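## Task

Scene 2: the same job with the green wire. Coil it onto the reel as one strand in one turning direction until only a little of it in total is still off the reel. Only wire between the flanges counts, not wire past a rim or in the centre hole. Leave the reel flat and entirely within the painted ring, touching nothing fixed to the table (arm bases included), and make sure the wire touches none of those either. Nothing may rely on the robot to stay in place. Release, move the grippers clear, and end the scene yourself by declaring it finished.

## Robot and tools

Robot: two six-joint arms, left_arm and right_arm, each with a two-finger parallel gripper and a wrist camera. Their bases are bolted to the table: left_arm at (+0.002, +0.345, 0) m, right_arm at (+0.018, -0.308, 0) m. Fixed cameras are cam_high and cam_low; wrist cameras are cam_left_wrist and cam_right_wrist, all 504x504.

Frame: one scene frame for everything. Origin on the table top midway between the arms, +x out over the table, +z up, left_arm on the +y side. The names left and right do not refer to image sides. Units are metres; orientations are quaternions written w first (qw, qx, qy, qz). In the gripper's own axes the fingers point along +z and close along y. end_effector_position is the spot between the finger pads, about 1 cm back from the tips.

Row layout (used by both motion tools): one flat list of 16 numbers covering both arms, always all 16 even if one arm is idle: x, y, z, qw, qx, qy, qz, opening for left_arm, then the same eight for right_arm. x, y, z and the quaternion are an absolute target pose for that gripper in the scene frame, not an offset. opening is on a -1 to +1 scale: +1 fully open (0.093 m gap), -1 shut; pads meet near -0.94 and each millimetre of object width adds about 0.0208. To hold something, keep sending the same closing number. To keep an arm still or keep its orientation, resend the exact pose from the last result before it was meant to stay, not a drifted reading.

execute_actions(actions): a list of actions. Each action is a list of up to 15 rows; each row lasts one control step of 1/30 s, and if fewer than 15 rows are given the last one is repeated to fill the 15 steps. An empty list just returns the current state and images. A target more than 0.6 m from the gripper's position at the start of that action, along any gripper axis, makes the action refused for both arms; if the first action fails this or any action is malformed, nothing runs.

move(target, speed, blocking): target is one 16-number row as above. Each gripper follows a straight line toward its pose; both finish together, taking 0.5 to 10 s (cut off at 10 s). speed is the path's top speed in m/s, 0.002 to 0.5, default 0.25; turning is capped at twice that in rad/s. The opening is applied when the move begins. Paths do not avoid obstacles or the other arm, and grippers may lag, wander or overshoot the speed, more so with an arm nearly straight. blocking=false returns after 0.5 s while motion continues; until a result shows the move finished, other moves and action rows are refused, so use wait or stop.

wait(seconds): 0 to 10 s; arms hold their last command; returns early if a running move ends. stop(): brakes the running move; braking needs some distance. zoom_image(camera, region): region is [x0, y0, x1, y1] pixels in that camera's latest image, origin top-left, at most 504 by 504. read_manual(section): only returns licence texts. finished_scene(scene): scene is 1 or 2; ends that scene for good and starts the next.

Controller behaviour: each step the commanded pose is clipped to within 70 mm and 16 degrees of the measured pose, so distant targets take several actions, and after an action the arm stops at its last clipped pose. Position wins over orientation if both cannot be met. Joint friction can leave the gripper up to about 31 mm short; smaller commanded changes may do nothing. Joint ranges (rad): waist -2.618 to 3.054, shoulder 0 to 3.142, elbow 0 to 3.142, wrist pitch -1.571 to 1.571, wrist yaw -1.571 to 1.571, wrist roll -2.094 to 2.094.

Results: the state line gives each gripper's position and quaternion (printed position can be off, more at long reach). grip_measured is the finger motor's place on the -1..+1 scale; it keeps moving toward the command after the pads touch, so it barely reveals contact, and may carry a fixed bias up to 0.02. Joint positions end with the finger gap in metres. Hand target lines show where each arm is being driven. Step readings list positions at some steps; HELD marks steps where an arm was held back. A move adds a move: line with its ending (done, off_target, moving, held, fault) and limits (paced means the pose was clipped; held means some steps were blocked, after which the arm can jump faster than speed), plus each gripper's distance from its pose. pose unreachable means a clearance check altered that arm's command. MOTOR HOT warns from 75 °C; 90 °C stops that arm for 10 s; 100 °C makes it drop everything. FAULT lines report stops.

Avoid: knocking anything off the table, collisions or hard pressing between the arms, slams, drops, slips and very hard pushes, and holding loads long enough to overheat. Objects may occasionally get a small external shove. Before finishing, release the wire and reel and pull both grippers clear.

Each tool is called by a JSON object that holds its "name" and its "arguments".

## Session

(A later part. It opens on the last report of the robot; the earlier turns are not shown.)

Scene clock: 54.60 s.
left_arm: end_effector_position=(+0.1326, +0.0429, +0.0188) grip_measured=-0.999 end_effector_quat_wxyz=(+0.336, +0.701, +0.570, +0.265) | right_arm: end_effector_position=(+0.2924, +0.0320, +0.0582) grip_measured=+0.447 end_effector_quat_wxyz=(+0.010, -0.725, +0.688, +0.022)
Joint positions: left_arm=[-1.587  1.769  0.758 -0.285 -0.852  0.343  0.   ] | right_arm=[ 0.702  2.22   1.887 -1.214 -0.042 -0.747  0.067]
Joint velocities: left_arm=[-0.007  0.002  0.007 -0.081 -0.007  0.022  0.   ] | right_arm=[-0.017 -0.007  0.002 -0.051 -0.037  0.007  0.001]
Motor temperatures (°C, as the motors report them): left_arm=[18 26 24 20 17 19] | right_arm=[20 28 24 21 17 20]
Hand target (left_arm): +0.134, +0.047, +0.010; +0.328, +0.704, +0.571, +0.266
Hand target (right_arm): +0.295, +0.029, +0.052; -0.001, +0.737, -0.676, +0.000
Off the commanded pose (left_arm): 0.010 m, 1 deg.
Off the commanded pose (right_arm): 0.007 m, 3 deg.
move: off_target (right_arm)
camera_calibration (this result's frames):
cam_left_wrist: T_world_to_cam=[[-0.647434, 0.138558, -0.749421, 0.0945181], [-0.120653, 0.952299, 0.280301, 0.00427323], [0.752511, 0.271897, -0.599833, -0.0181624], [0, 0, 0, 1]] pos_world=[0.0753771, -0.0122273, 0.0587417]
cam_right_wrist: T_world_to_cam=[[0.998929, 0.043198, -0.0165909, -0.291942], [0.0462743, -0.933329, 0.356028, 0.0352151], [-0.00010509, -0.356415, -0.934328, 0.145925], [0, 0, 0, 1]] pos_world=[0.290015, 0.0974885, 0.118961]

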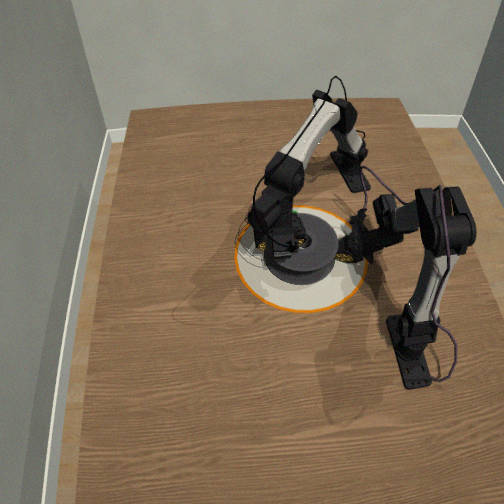

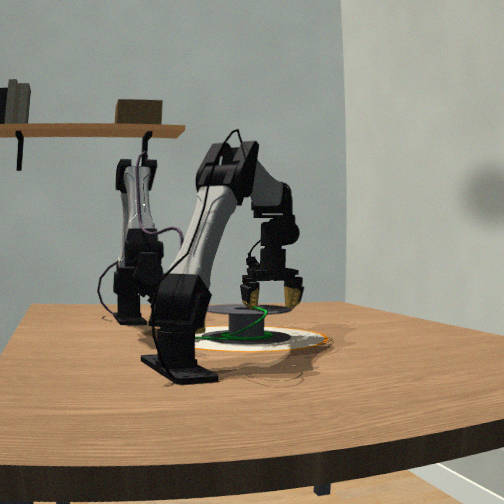

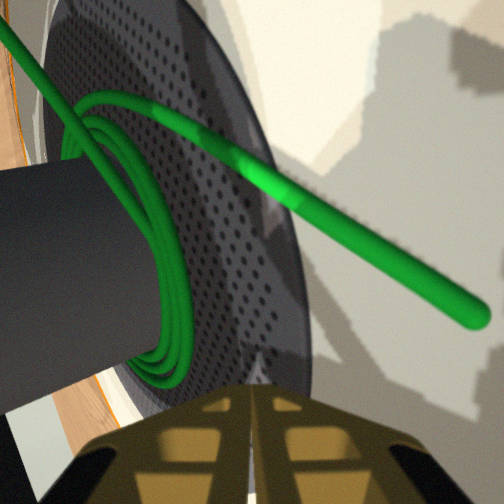

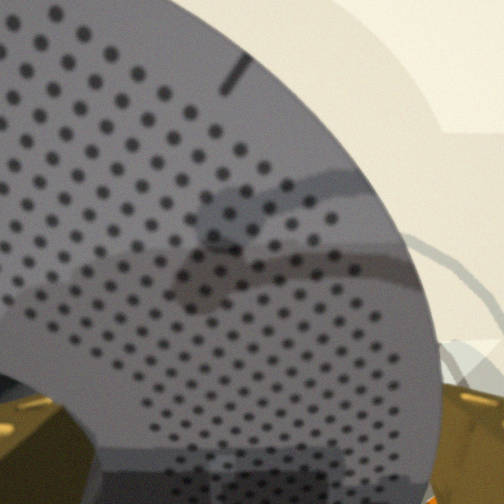

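{"name": "move", "arguments": {"target": [0.105,0.052,0.040,0.3284,0.7043,0.5704,0.2660,-1, 0.2896,-0.0003,0.052,0,-0.5373,0.8434,0,0.25], "speed": 0.2}}

{"name": "move", "arguments": {"target": [0.105,0.046,0.036,0.3284,0.7043,0.5704,0.2660,-1, 0.2796,-0.0152,0.052,0,-0.3827,0.9239,0,0.25], "speed": 0.2}}

Scene clock: 59.13 s.
left_arm: end_effector_position=(+0.1072, +0.0590, +0.0276) grip_measured=-0.999 end_effector_quat_wxyz=(+0.314, +0.710, +0.569, +0.273) | right_arm: end_effector_position=(+0.2864, +0.0075, +0.0579) grip_measured=+0.447 end_effector_quat_wxyz=(+0.001, -0.549, +0.836, +0.010)
Joint positions: left_arm=[-1.676  1.733  0.791 -0.513 -0.852  0.195  0.   ] | right_arm=[ 0.685  2.141  1.759 -1.182 -0.019 -0.304  0.067]
Joint velocities: left_arm=[ 0.007  0.007 -0.007  0.007  0.066 -0.007  0.   ] | right_arm=[-0.012  0.002  0.002 -0.007  0.066  0.022 -0.001]
Motor temperatures (°C, as the motors report them): left_arm=[18 26 24 20 17 19] | right_arm=[20 29 24 20 17 20]
Hand target (left_arm): +0.106, +0.053, +0.040; +0.328, +0.704, +0.571, +0.266
Hand target (right_arm): +0.289, -0.000, +0.053; -0.001, -0.537, +0.844, +0.001
Off the commanded pose (left_arm): 0.014 m, 2 deg.
Off the commanded pose (right_arm): 0.010 m, 2 deg.
move: off_target (left_arm)
camera_calibration (this result's frames):
cam_left_wrist: T_world_to_cam=[[-0.661243, 0.170333, -0.730578, 0.0815579], [-0.121326, 0.936777, 0.32822, -0.0168957], [0.740296, 0.305671, -0.598772, 0.00111076], [0, 0, 0, 1]] pos_world=[0.0510574, 0.00159593, 0.065795]
cam_right_wrist: T_world_to_cam=[[0.913474, -0.406515, -0.0176228, -0.25703], [-0.368655, -0.845176, 0.387003, 0.129098], [-0.172217, -0.34702, -0.92191, 0.185449], [0, 0, 0, 1]] pos_world=[0.31432, 0.0689784, 0.116476]

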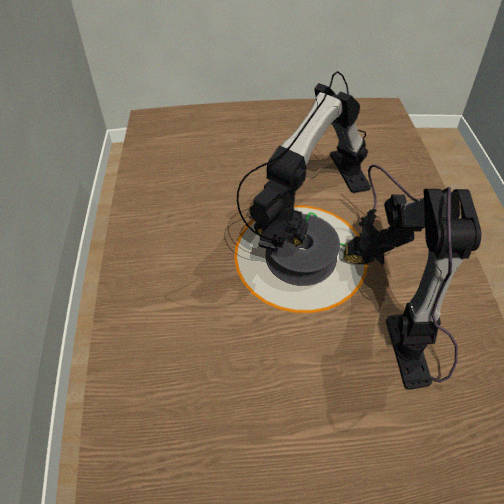

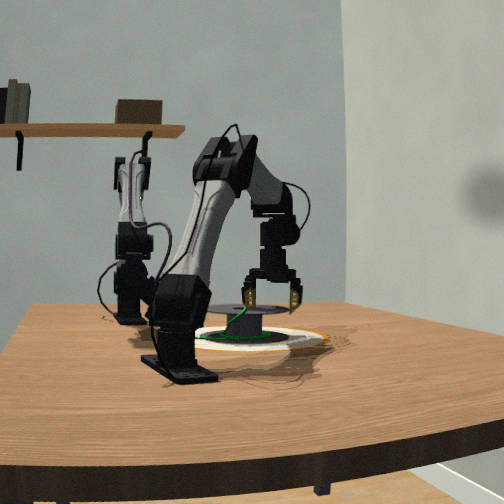

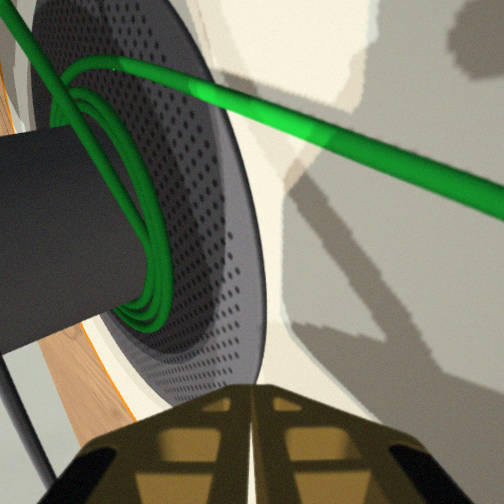

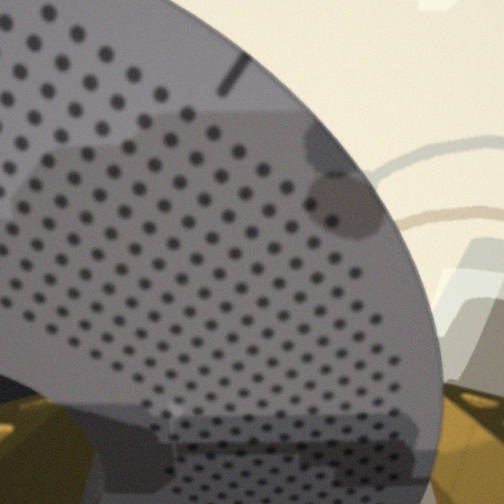

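Scene clock: 60.57 s.
left_arm: end_effector_position=(+0.1067, +0.0524, +0.0318) grip_measured=-0.999 end_effector_quat_wxyz=(+0.320, +0.707, +0.571, +0.267) | right_arm: end_effector_position=(+0.2774, -0.0082, +0.0579) grip_measured=+0.448 end_effector_quat_wxyz=(+0.001, -0.396, +0.918, +0.005)
Joint positions: left_arm=[-1.676  1.733  0.81  -0.513 -0.852  0.195  0.   ] | right_arm=[ 0.681  2.07   1.651 -1.146 -0.009  0.04   0.067]
Joint velocities: left_arm=[ 0.017 -0.007  0.012  0.051  0.007 -0.051  0.   ] | right_arm=[ 0.002  0.007 -0.027 -0.051 -0.007 -0.066 -0.   ]
Motor temperatures (°C, as the motors report them): left_arm=[18 26 24 20 17 19] | right_arm=[20 30 24 20 17 20]
Hand target (left_arm): +0.105, +0.046, +0.036; +0.328, +0.704, +0.570, +0.266
Hand target (right_arm): +0.279, -0.015, +0.052; -0.001, -0.383, +0.924, +0.000
Off the commanded pose (left_arm): 0.008 m, 1 deg.
Off the commanded pose (right_arm): 0.009 m, 2 deg.
move: done
camera_calibration (this result's frames):
cam_left_wrist: T_world_to_cam=[[-0.662325, 0.15642, -0.732706, 0.0863388], [-0.120853, 0.942851, 0.310527, -0.0119571], [0.739405, 0.294219, -0.60557, 0.00694941], [0, 0, 0, 1]] pos_world=[0.0506008, -0.00427597, 0.0711823]
cam_right_wrist: T_world_to_cam=[[0.719873, -0.694026, -0.010521, -0.204204], [-0.635117, -0.664734, 0.393388, 0.187474], [-0.280016, -0.276508, -0.919312, 0.20882], [0, 0, 0, 1]] pos_world=[0.324541, 0.0406378, 0.116072]

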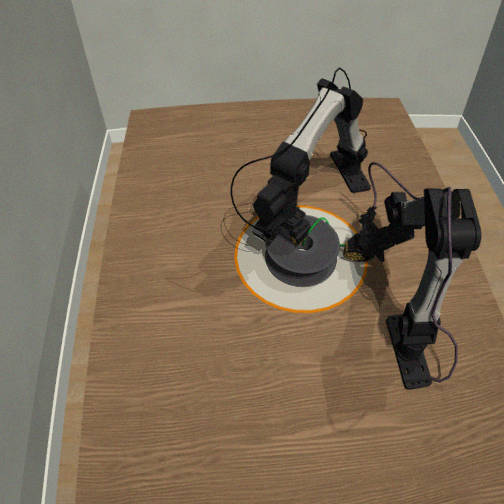

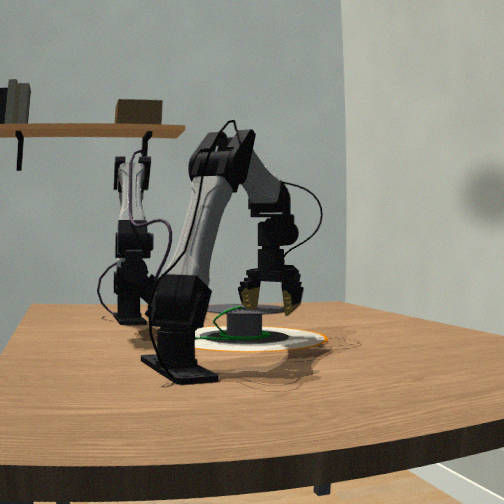

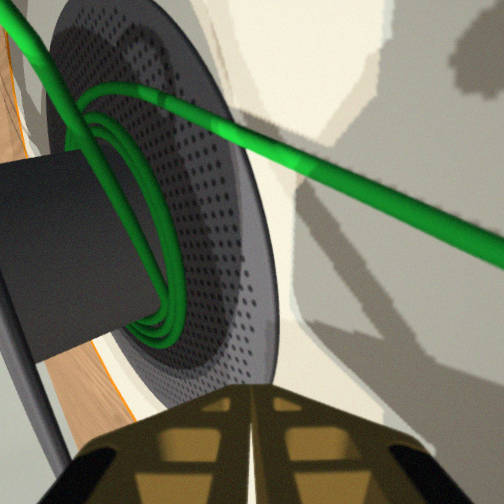

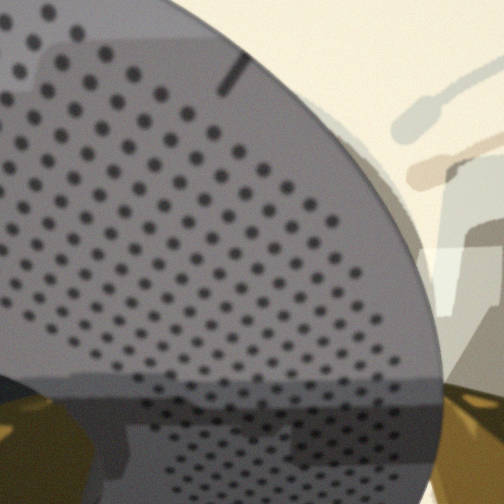

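{"name": "zoom_image", "arguments": {"camera": "cam_high", "region": [230,190,400,320]}}

Region (230, 190, 400, 320) of cam_high's 504x504 image, scaled by 2.965, with more detail than that image has; it fills the top 385 rows of this view, and the rest is white.

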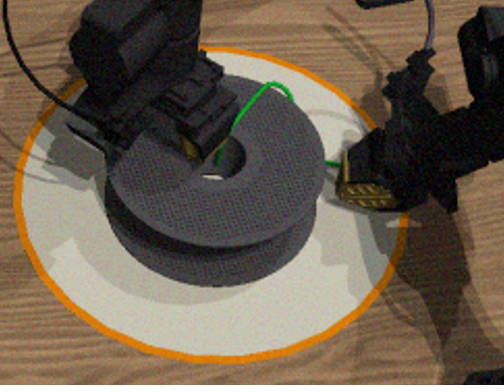

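{"name": "move", "arguments": {"target": [0.065,0.024,0.085,0.1701,0.1964,0.9650,-0.0346,0.2, 0.2796,-0.0152,0.052,0,-0.3827,0.9239,0,0.25], "speed": 0.4}}

Scene clock: 68.87 s.
left_arm: end_effector_position=(+0.0630, +0.0275, +0.0738) grip_measured=+0.198 end_effector_quat_wxyz=(+0.172, +0.206, +0.963, -0.019) | right_arm: end_effector_position=(+0.2792, -0.0078, +0.0582) grip_measured=+0.448 end_effector_quat_wxyz=(+0.004, -0.393, +0.920, +0.006)
Joint positions: left_arm=[-1.578  1.677  1.153 -0.926 -0.328 -1.109  0.055] | right_arm=[ 0.679  2.069  1.651 -1.139 -0.006  0.046  0.067]
Joint velocities: left_arm=[ 0.032  0.007  0.002 -0.081 -0.051 -0.051  0.001] | right_arm=[-0.002 -0.012  0.017 -0.007 -0.051 -0.007  0.   ]
Motor temperatures (°C, as the motors report them): left_arm=[18 27 25 20 17 19] | right_arm=[20 32 23 20 17 20]
Hand target (left_arm): +0.064, +0.025, +0.085; +0.170, +0.196, +0.965, -0.034
Hand target (right_arm): +0.279, -0.015, +0.052; -0.000, -0.383, +0.924, +0.000
Off the commanded pose (left_arm): 0.012 m, 2 deg.
Off the commanded pose (right_arm): 0.010 m, 1 deg.
move: off_target (left_arm)
camera_calibration (this result's frames):
cam_left_wrist: T_world_to_cam=[[-0.422385, -0.906414, -0.00219905, 0.052317], [-0.902068, 0.42012, 0.0988554, 0.0724128], [-0.0886801, 0.0437387, -0.995099, 0.159806], [0, 0, 0, 1]] pos_world=[0.101591, 0.0100091, 0.151979]
cam_right_wrist: T_world_to_cam=[[0.715134, -0.698939, -0.00826907, -0.204025], [-0.642209, -0.661668, 0.386993, 0.191176], [-0.275956, -0.271441, -0.922046, 0.208788], [0, 0, 0, 1]] pos_world=[0.326296, 0.0405679, 0.116842]

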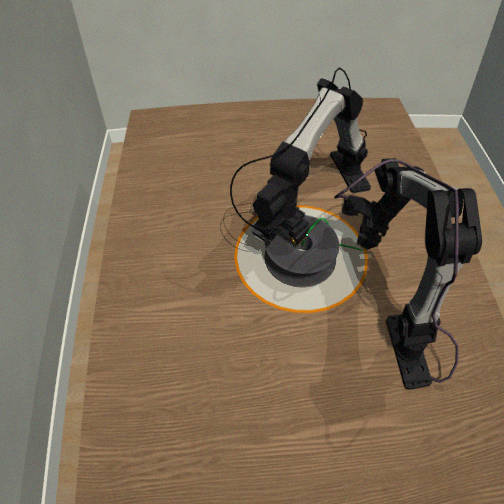

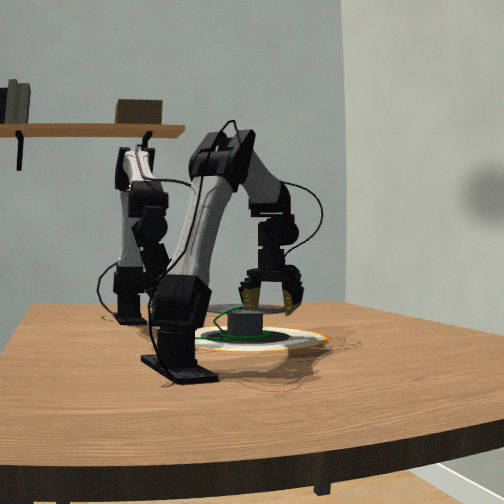

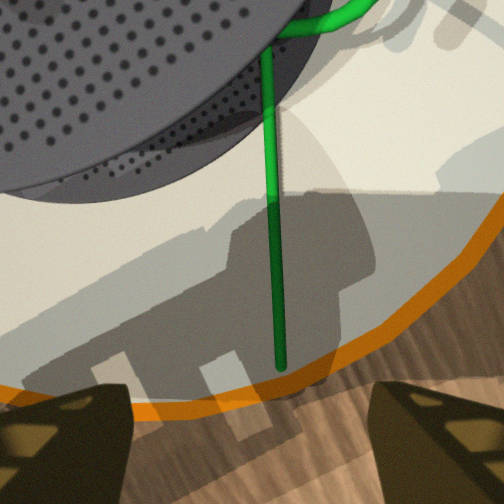

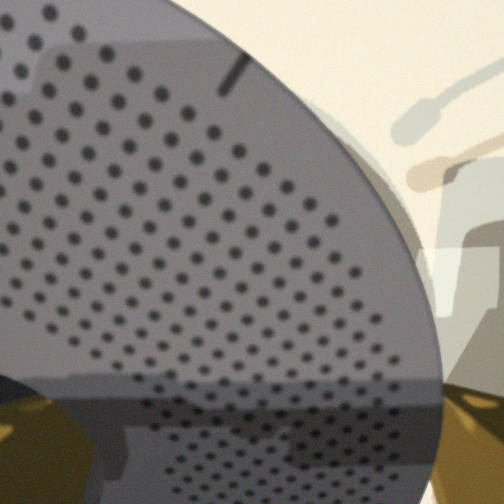

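{"name": "move", "arguments": {"target": [0.060,0.014,0.006,0.1701,0.1964,0.9650,-0.0346,0.2, 0.2796,-0.0152,0.052,0,-0.3827,0.9239,0,0.25], "speed": 0.15}}

Scene clock: 71.63 s.
left_arm: end_effector_position=(+0.0631, +0.0133, +0.0153) grip_measured=+0.198 end_effector_quat_wxyz=(+0.175, +0.195, +0.964, -0.037) | right_arm: end_effector_position=(+0.2792, -0.0078, +0.0582) grip_measured=+0.448 end_effector_quat_wxyz=(+0.004, -0.393, +0.920, +0.006)
Joint positions: left_arm=[-1.578  1.79   1.03  -0.656 -0.327 -1.126  0.055] | right_arm=[ 0.679  2.069  1.651 -1.139 -0.006  0.046  0.067]
Joint velocities: left_arm=[ 0.002 -0.002 -0.007  0.007  0.022  0.007  0.   ] | right_arm=[ 0.007 -0.007 -0.002  0.066  0.022 -0.007 -0.   ]
Motor temperatures (°C, as the motors report them): left_arm=[18 27 25 20 17 19] | right_arm=[20 32 23 20 17 20]
Hand target (left_arm): +0.060, +0.014, +0.007; +0.170, +0.196, +0.965, -0.034
Hand target (right_arm): +0.279, -0.015, +0.052; -0.000, -0.383, +0.924, +0.000
Off the commanded pose (left_arm): 0.010 m, 1 deg.
Off the commanded pose (right_arm): 0.010 m, 1 deg.
move: done
camera_calibration (this result's frames):
cam_left_wrist: T_world_to_cam=[[-0.408497, -0.912093, 0.0348962, 0.037969], [-0.908163, 0.409974, 0.0846178, 0.0850083], [-0.0914858, 0.00287465, -0.995802, 0.102958], [0, 0, 0, 1]] pos_world=[0.102131, -0.000515909, 0.0940071]
cam_right_wrist: T_world_to_cam=[[0.715134, -0.698939, -0.00826907, -0.204025], [-0.642209, -0.661668, 0.386993, 0.191176], [-0.275956, -0.271441, -0.922046, 0.208788], [0, 0, 0, 1]] pos_world=[0.326296, 0.0405679, 0.116842]

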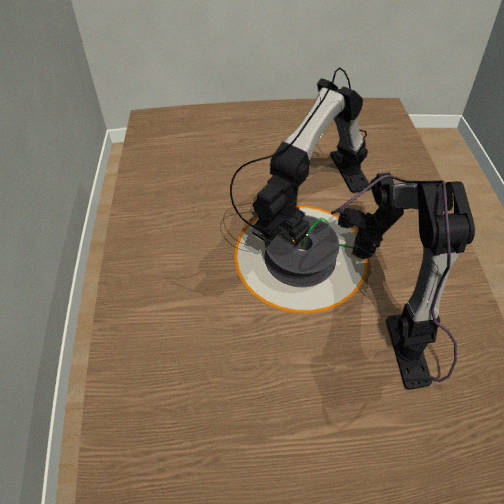

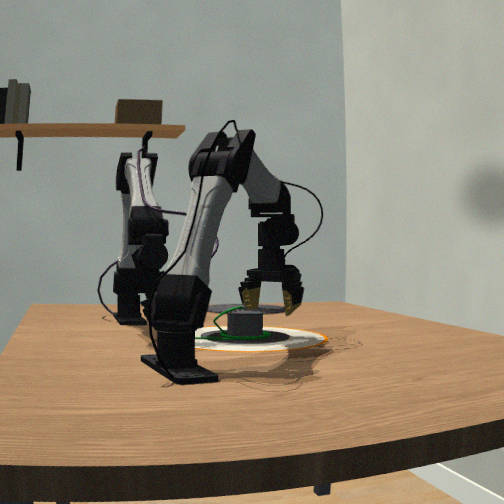

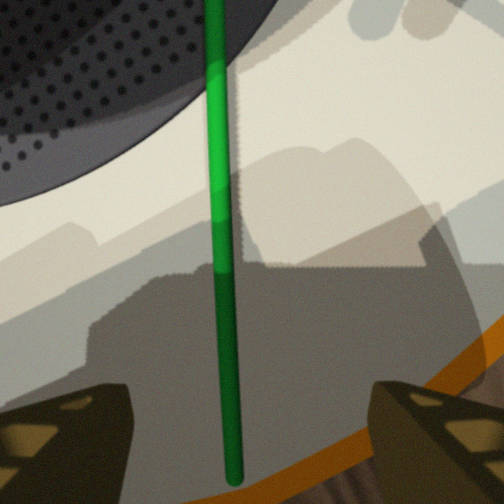

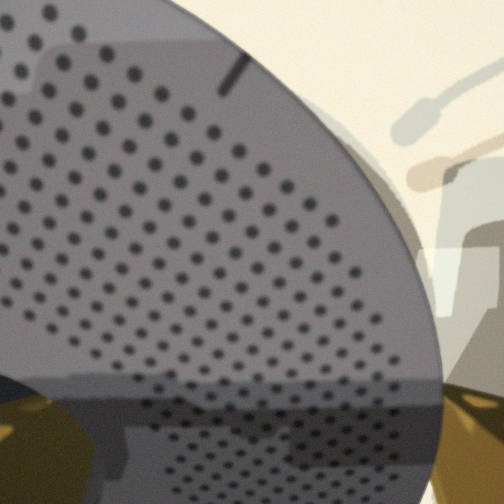

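{"name": "execute_actions", "arguments": {"actions": [[[0.056,0.015,0.000,0.1701,0.1964,0.9650,-0.0346,0.2, 0.2796,-0.0152,0.052,0,-0.3827,0.9239,0,0.25]],[[0.056,0.015,-0.002,0.1701,0.1964,0.9650,-0.0346,-0.6, 0.2796,-0.0152,0.052,0,-0.3827,0.9239,0,0.25]],[[0.056,0.015,-0.002,0.1701,0.1964,0.9650,-0.0346,-1, 0.2796,-0.0152,0.052,0,-0.3827,0.9239,0,0.25]],[[0.056,0.015,-0.002,0.1701,0.1964,0.9650,-0.0346,-1, 0.2796,-0.0152,0.052,0,-0.3827,0.9239,0,0.25]]]}}

Scene clock: 74.43 s.
left_arm: end_effector_position=(+0.0604, +0.0102, +0.0134) grip_measured=-0.992 end_effector_quat_wxyz=(+0.177, +0.191, +0.964, -0.047) | right_arm: end_effector_position=(+0.2792, -0.0078, +0.0582) grip_measured=+0.448 end_effector_quat_wxyz=(+0.004, -0.393, +0.920, +0.006)
Joint positions: left_arm=[-1.587  1.79   1.019 -0.626 -0.328 -1.139  0.   ] | right_arm=[ 0.679  2.069  1.651 -1.139 -0.006  0.046  0.067]
Joint velocities: left_arm=[ 0.002 -0.022  0.007  0.051 -0.037 -0.051  0.   ] | right_arm=[-0.002 -0.007  0.002 -0.051 -0.007 -0.007 -0.001]
Motor temperatures (°C, as the motors report them): left_arm=[18 27 25 20 17 19] | right_arm=[20 33 23 20 17 20]
Hand target (left_arm): +0.056, +0.016, -0.001; +0.170, +0.196, +0.965, -0.034
Hand target (right_arm): +0.279, -0.015, +0.052; -0.000, -0.383, +0.924, +0.000
Off the commanded pose (left_arm): 0.017 m, 2 deg.
Off the commanded pose (right_arm): 0.010 m, 1 deg.
Step readings (end_effector_position; steps 1 to 15: 1st action; 16 to 30: 2nd action; 31 to 45: 3rd action; 46 to 60: 4th action):
0: left_arm (+0.0631, +0.0129, +0.0153) | right_arm (+0.2792, -0.0078, +0.0582)
1: left_arm (+0.0629, +0.0127, +0.0149) | right_arm (+0.2792, -0.0078, +0.0582)
2: left_arm (+0.0621, +0.0126, +0.0143) | right_arm (+0.2792, -0.0078, +0.0582)
4: left_arm (+0.0608, +0.0135, +0.0129) | right_arm (+0.2792, -0.0078, +0.0582)
8: left_arm (+0.0608, +0.0135, +0.0129) | right_arm (+0.2792, -0.0078, +0.0582)
15: left_arm (+0.0608, +0.0135, +0.0129) | right_arm (+0.2792, -0.0078, +0.0582)
16: left_arm (+0.0608, +0.0131, +0.0129) | right_arm (+0.2792, -0.0078, +0.0582)
17: left_arm (+0.0607, +0.0123, +0.0131) | right_arm (+0.2792, -0.0078, +0.0582)
19: left_arm (+0.0605, +0.0118, +0.0132) | right_arm (+0.2792, -0.0078, +0.0582)
23: left_arm (+0.0604, +0.0113, +0.0132) | right_arm (+0.2792, -0.0078, +0.0582)
30: left_arm (+0.0604, +0.0113, +0.0132) | right_arm (+0.2792, -0.0078, +0.0582)
31: left_arm (+0.0604, +0.0113, +0.0132) | right_arm (+0.2792, -0.0078, +0.0582)
32: left_arm (+0.0604, +0.0111, +0.0133) | right_arm (+0.2792, -0.0078, +0.0582)
34: left_arm (+0.0604, +0.0108, +0.0133) | right_arm (+0.2792, -0.0078, +0.0582)
38: left_arm (+0.0604, +0.0103, +0.0134) | right_arm (+0.2792, -0.0078, +0.0582)
45: left_arm (+0.0604, +0.0102, +0.0134) | right_arm (+0.2792, -0.0078, +0.0582)
46: left_arm (+0.0604, +0.0102, +0.0134) | right_arm (+0.2792, -0.0078, +0.0582)
47: left_arm (+0.0604, +0.0102, +0.0134) | right_arm (+0.2792, -0.0078, +0.0582)
49: left_arm (+0.0604, +0.0102, +0.0134) | right_arm (+0.2792, -0.0078, +0.0582)
53: left_arm (+0.0604, +0.0102, +0.0134) | right_arm (+0.2792, -0.0078, +0.0582)
60: end_effector_position above
camera_calibration (this result's frames):
cam_left_wrist: T_world_to_cam=[[-0.404925, -0.912669, 0.0554206, 0.0335801], [-0.909707, 0.408229, 0.0760489, 0.0842293], [-0.0920317, -0.0196224, -0.995563, 0.101151], [0, 0, 0, 1]] pos_world=[0.0995304, -0.00175248, 0.0924353]
cam_right_wrist: T_world_to_cam=[[0.715134, -0.698939, -0.00826907, -0.204025], [-0.642209, -0.661668, 0.386993, 0.191176], [-0.275956, -0.271441, -0.922046, 0.208788], [0, 0, 0, 1]] pos_world=[0.326296, 0.0405679, 0.116842]

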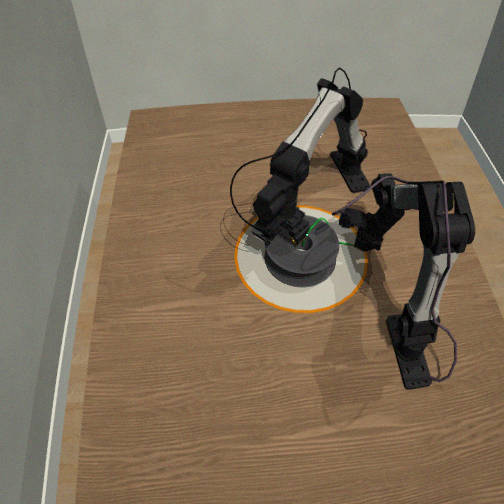

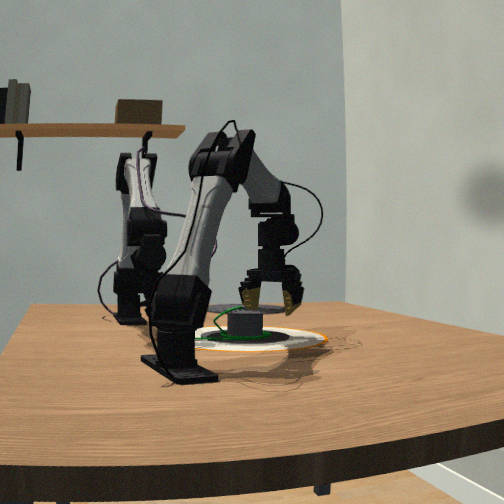

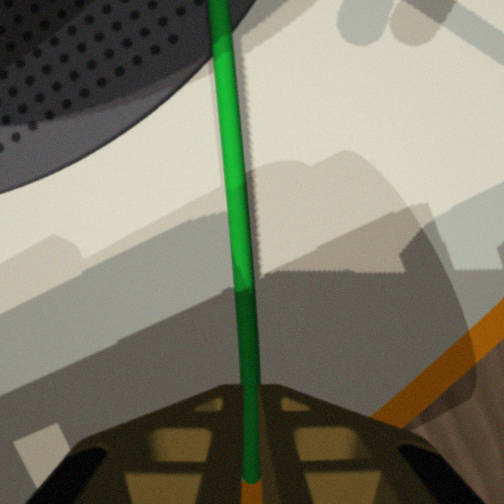

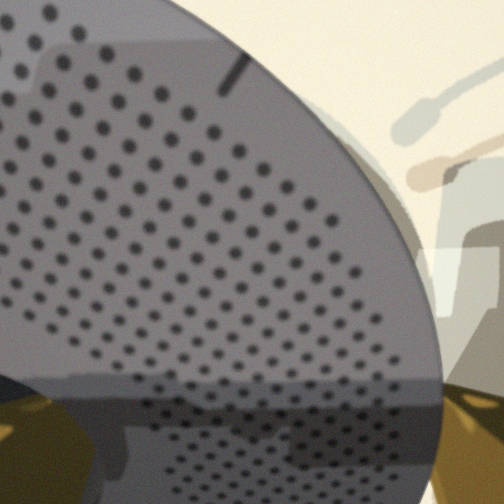

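{"name": "move", "arguments": {"target": [0.076,0.036,0.030,0.0499,0.3794,0.9160,0.1206,-1, 0.2896,-0.0003,0.052,0,-0.5373,0.8434,0,0.25], "speed": 0.2}}

Scene clock: 81.97 s.
left_arm: end_effector_position=(+0.0761, +0.0347, +0.0325) grip_measured=-0.992 end_effector_quat_wxyz=(+0.063, +0.377, +0.917, +0.113) | right_arm: end_effector_position=(+0.2868, +0.0040, +0.0579) grip_measured=+0.447 end_effector_quat_wxyz=(+0.012, -0.531, +0.847, +0.013)
Joint positions: left_arm=[-1.48   1.937  1.325 -1.098 -0.22  -0.688  0.   ] | right_arm=[ 0.679  2.109  1.709 -1.141 -0.018 -0.268  0.067]
Joint velocities: left_arm=[ 0.007  0.002  0.007 -0.051 -0.037  0.007  0.   ] | right_arm=[-0.012 -0.012 -0.012  0.007  0.051 -0.037 -0.   ]
Motor temperatures (°C, as the motors report them): left_arm=[18 27 25 20 17 19] | right_arm=[20 33 23 20 17 20]
Hand target (left_arm): +0.076, +0.036, +0.031; +0.051, +0.378, +0.917, +0.120
Hand target (right_arm): +0.289, -0.000, +0.052; +0.000, -0.537, +0.843, +0.000
Off the commanded pose (left_arm): 0.003 m, 2 deg.
Off the commanded pose (right_arm): 0.008 m, 2 deg.
move: done
camera_calibration (this result's frames):
cam_left_wrist: T_world_to_cam=[[-0.691019, -0.688923, -0.218808, 0.0841344], [-0.708283, 0.584903, 0.39525, 0.0551822], [-0.144315, 0.428104, -0.892132, 0.107159], [0, 0, 0, 1]] pos_world=[0.112688, -0.020189, 0.0921981]
cam_right_wrist: T_world_to_cam=[[0.895998, -0.443917, -0.0112144, -0.253978], [-0.409143, -0.835101, 0.367707, 0.138965], [-0.172597, -0.324876, -0.929874, 0.184758], [0, 0, 0, 1]] pos_world=[0.316308, 0.0633283, 0.117855]

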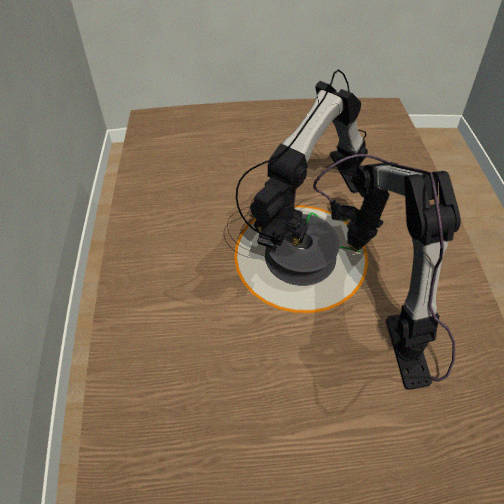

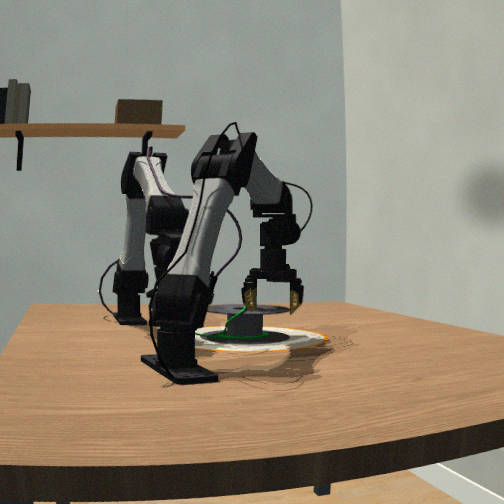

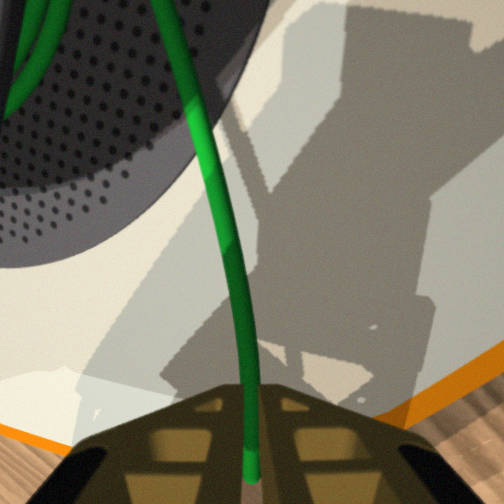

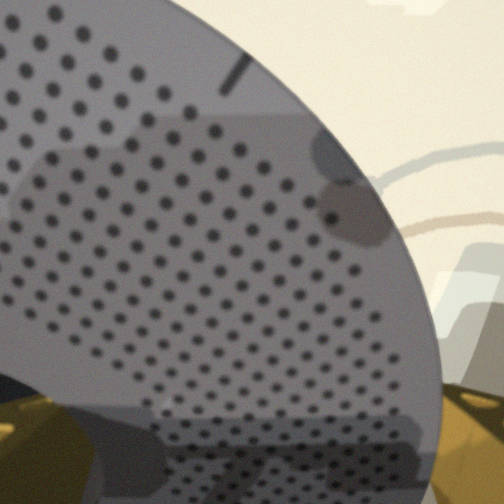

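{"name": "move", "arguments": {"target": [0.100,0.045,0.027,0.1831,0.5806,0.7567,0.2386,-1, 0.2949,0.0193,0.052,0,-0.6756,0.7373,0,0.25], "speed": 0.2}}

Scene clock: 84.67 s.
left_arm: end_effector_position=(+0.1015, +0.0439, +0.0311) grip_measured=-0.992 end_effector_quat_wxyz=(+0.179, +0.574, +0.764, +0.233) | right_arm: end_effector_position=(+0.2936, +0.0208, +0.0580) grip_measured=+0.447 end_effector_quat_wxyz=(+0.010, -0.664, +0.747, +0.019)
Joint positions: left_arm=[-1.574  1.937  1.216 -1.014 -0.576 -0.305  0.   ] | right_arm=[ 0.687  2.186  1.831 -1.192 -0.034 -0.592  0.067]
Joint velocities: left_arm=[ 0.007 -0.007  0.007  0.037 -0.037  0.066  0.   ] | right_arm=[-0.022 -0.007  0.012 -0.066  0.037  0.081 -0.001]
Motor temperatures (°C, as the motors report them): left_arm=[18 27 25 20 17 19] | right_arm=[20 33 23 20 17 20]
Hand target (left_arm): +0.101, +0.045, +0.027; +0.183, +0.580, +0.757, +0.239
Hand target (right_arm): +0.295, +0.019, +0.052; +0.001, -0.675, +0.737, +0.000
Off the commanded pose (left_arm): 0.004 m, 1 deg.
Off the commanded pose (right_arm): 0.006 m, 3 deg.
move: off_target (right_arm)
camera_calibration (this result's frames):
cam_left_wrist: T_world_to_cam=[[-0.816392, -0.228282, -0.530463, 0.109965], [-0.462739, 0.808145, 0.364382, 0.0345409], [0.345509, 0.542945, -0.765398, 0.0468942], [0, 0, 0, 1]] pos_world=[0.0895557, -0.028272, 0.0816391]
cam_right_wrist: T_world_to_cam=[[0.991655, -0.127847, -0.01661, -0.286932], [-0.113187, -0.925053, 0.362582, 0.0710544], [-0.0617201, -0.357676, -0.931804, 0.159738], [0, 0, 0, 1]] pos_world=[0.302439, 0.0861802, 0.118315]

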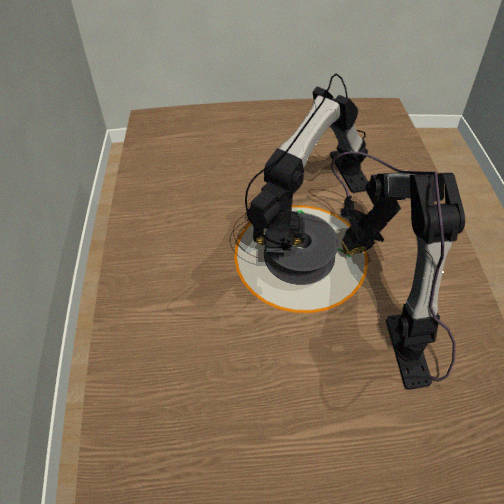

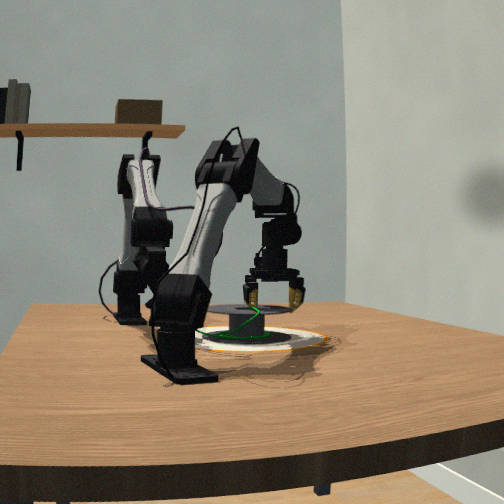

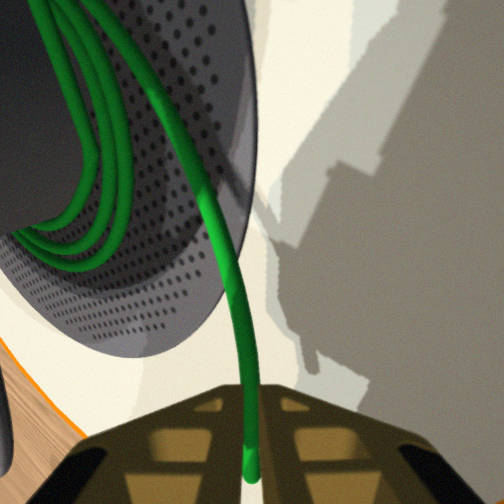

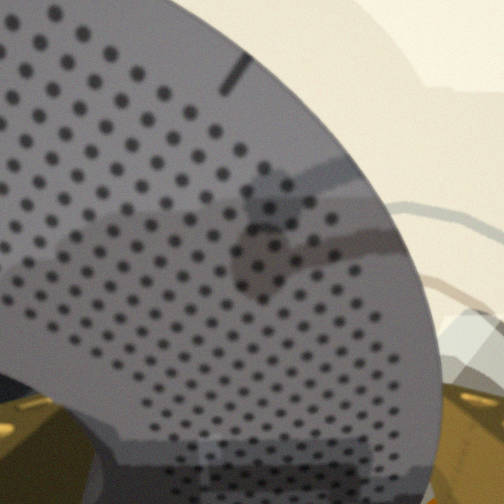

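{"name": "move", "arguments": {"target": [0.122,0.047,0.022,0.3284,0.7043,0.5704,0.2660,-1, 0.2910,0.0446,0.052,0,-0.8192,0.5736,0,0.25], "speed": 0.2}}

Scene clock: 87.33 s.
left_arm: end_effector_position=(+0.1230, +0.0481, +0.0149) grip_measured=-0.992 end_effector_quat_wxyz=(+0.314, +0.709, +0.571, +0.271) | right_arm: end_effector_position=(+0.2844, +0.0461, +0.0580) grip_measured=+0.447 end_effector_quat_wxyz=(-0.006, +0.810, -0.586, -0.025)
Joint positions: left_arm=[-1.614  1.786  0.789 -0.385 -0.839  0.284  0.   ] | right_arm=[ 0.734  2.264  1.959 -1.256 -0.05  -0.982  0.067]
Joint velocities: left_arm=[-0.032 -0.017 -0.007  0.11   0.051  0.022  0.   ] | right_arm=[-0.002  0.007 -0.002 -0.081  0.007 -0.022 -0.   ]
Motor temperatures (°C, as the motors report them): left_arm=[18 28 24 20 17 19] | right_arm=[20 34 24 20 17 20]
Hand target (left_arm): +0.123, +0.046, +0.021; +0.329, +0.705, +0.569, +0.265
Hand target (right_arm): +0.291, +0.044, +0.052; -0.000, +0.819, -0.574, +0.000
Off the commanded pose (left_arm): 0.007 m, 2 deg.
Off the commanded pose (right_arm): 0.009 m, 3 deg.
move: off_target (right_arm)
camera_calibration (this result's frames):
cam_left_wrist: T_world_to_cam=[[-0.664512, 0.165492, -0.728722, 0.0852568], [-0.121595, 0.938227, 0.323952, -0.000563959], [0.737319, 0.303879, -0.60334, -0.0143025], [0, 0, 0, 1]] pos_world=[0.0671311, -0.00923402, 0.053682]
cam_right_wrist: T_world_to_cam=[[0.952311, 0.304379, -0.0213573, -0.283077], [0.291846, -0.888198, 0.354866, -0.0230349], [0.0890445, -0.344176, -0.934673, 0.124938], [0, 0, 0, 1]] pos_world=[0.265175, 0.108704, 0.118905]

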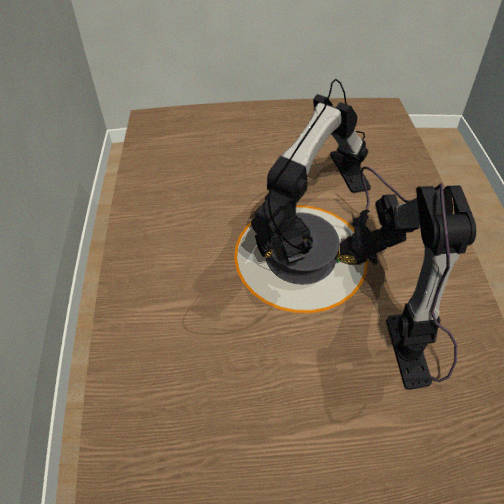

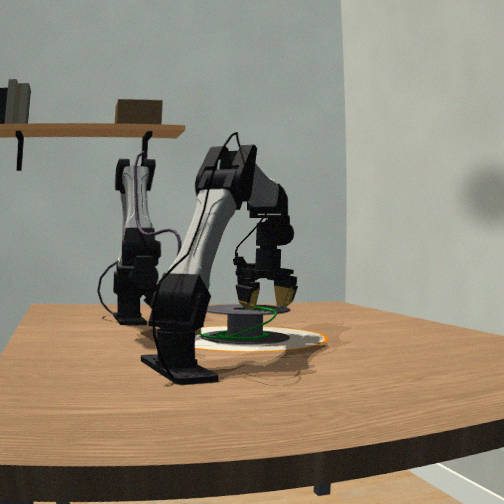

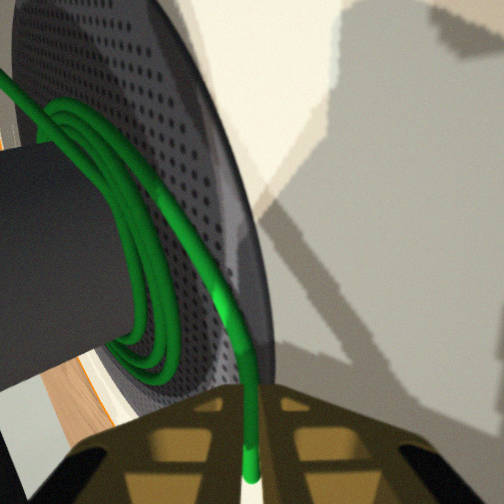

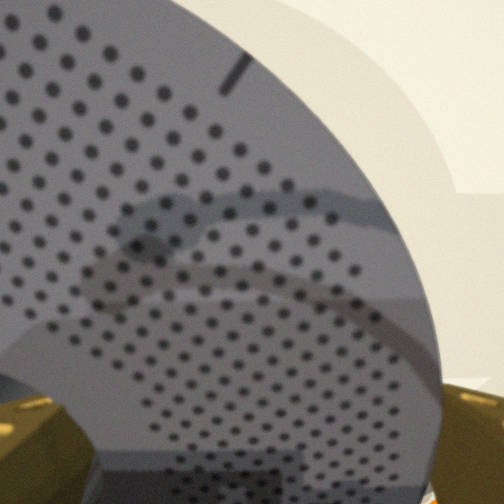

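{"name": "move", "arguments": {"target": [0.130,0.047,0.016,0.3284,0.7043,0.5704,0.2660,-1, 0.2814,0.062,0.052,0,-0.9063,0.4226,0,0.25], "speed": 0.15}}

Scene clock: 89.80 s.
left_arm: end_effector_position=(+0.1268, +0.0433, +0.0142) grip_measured=-0.992 end_effector_quat_wxyz=(+0.325, +0.708, +0.569, +0.265) | right_arm: end_effector_position=(+0.2720, +0.0607, +0.0582) grip_measured=+0.446 end_effector_quat_wxyz=(-0.002, +0.898, -0.439, -0.027)
Joint positions: left_arm=[-1.601  1.786  0.774 -0.321 -0.839  0.321  0.   ] | right_arm=[ 0.774  2.304  2.027 -1.3   -0.054 -1.284  0.067]
Joint velocities: left_arm=[-0.012 -0.017  0.017 -0.007  0.051  0.066  0.   ] | right_arm=[-0.007 -0.002 -0.012 -0.022 -0.022 -0.037 -0.   ]
Motor temperatures (°C, as the motors report them): left_arm=[18 28 24 20 17 19] | right_arm=[20 34 24 20 17 20]
Hand target (left_arm): +0.130, +0.047, +0.016; +0.328, +0.704, +0.570, +0.266
Hand target (right_arm): +0.281, +0.062, +0.052; -0.000, +0.906, -0.423, +0.000
Off the commanded pose (left_arm): 0.005 m, 1 deg.
Off the commanded pose (right_arm): 0.011 m, 4 deg.
move: off_target (right_arm)
camera_calibration (this result's frames):
cam_left_wrist: T_world_to_cam=[[-0.658945, 0.15737, -0.735545, 0.0877669], [-0.112406, 0.946287, 0.303159, 0.00341608], [0.743745, 0.282444, -0.605862, -0.0159828], [0, 0, 0, 1]] pos_world=[0.0701047, -0.0125302, 0.0538375]
cam_right_wrist: T_world_to_cam=[[0.794923, 0.606292, -0.0225232, -0.251147], [0.573897, -0.739369, 0.352101, -0.092167], [0.196823, -0.292819, -0.935691, 0.0988786], [0, 0, 0, 1]] pos_world=[0.233075, 0.113076, 0.119315]

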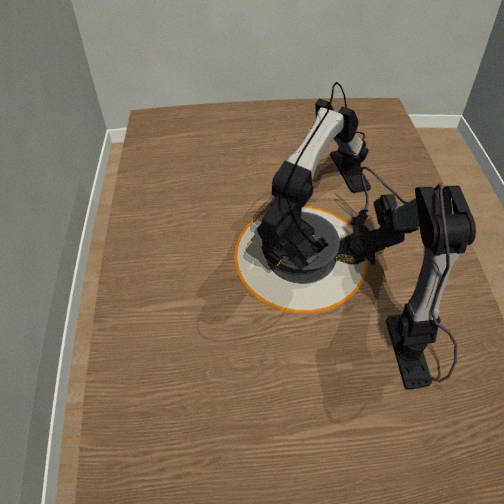

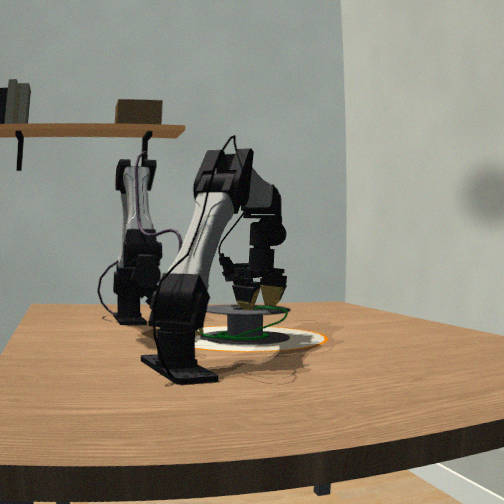

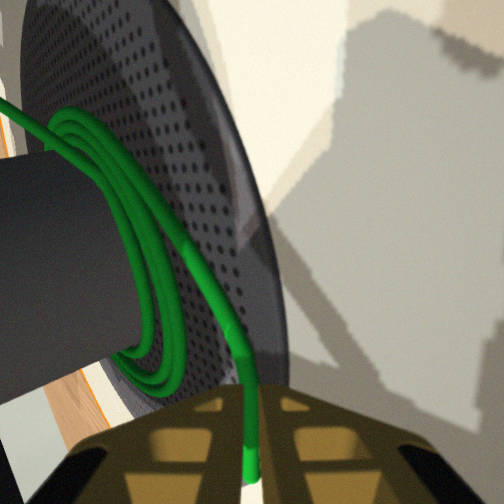

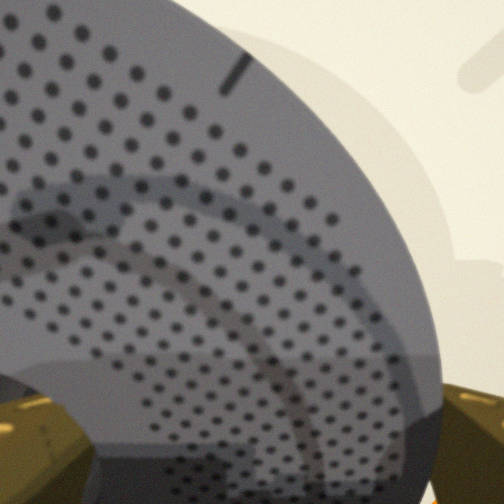

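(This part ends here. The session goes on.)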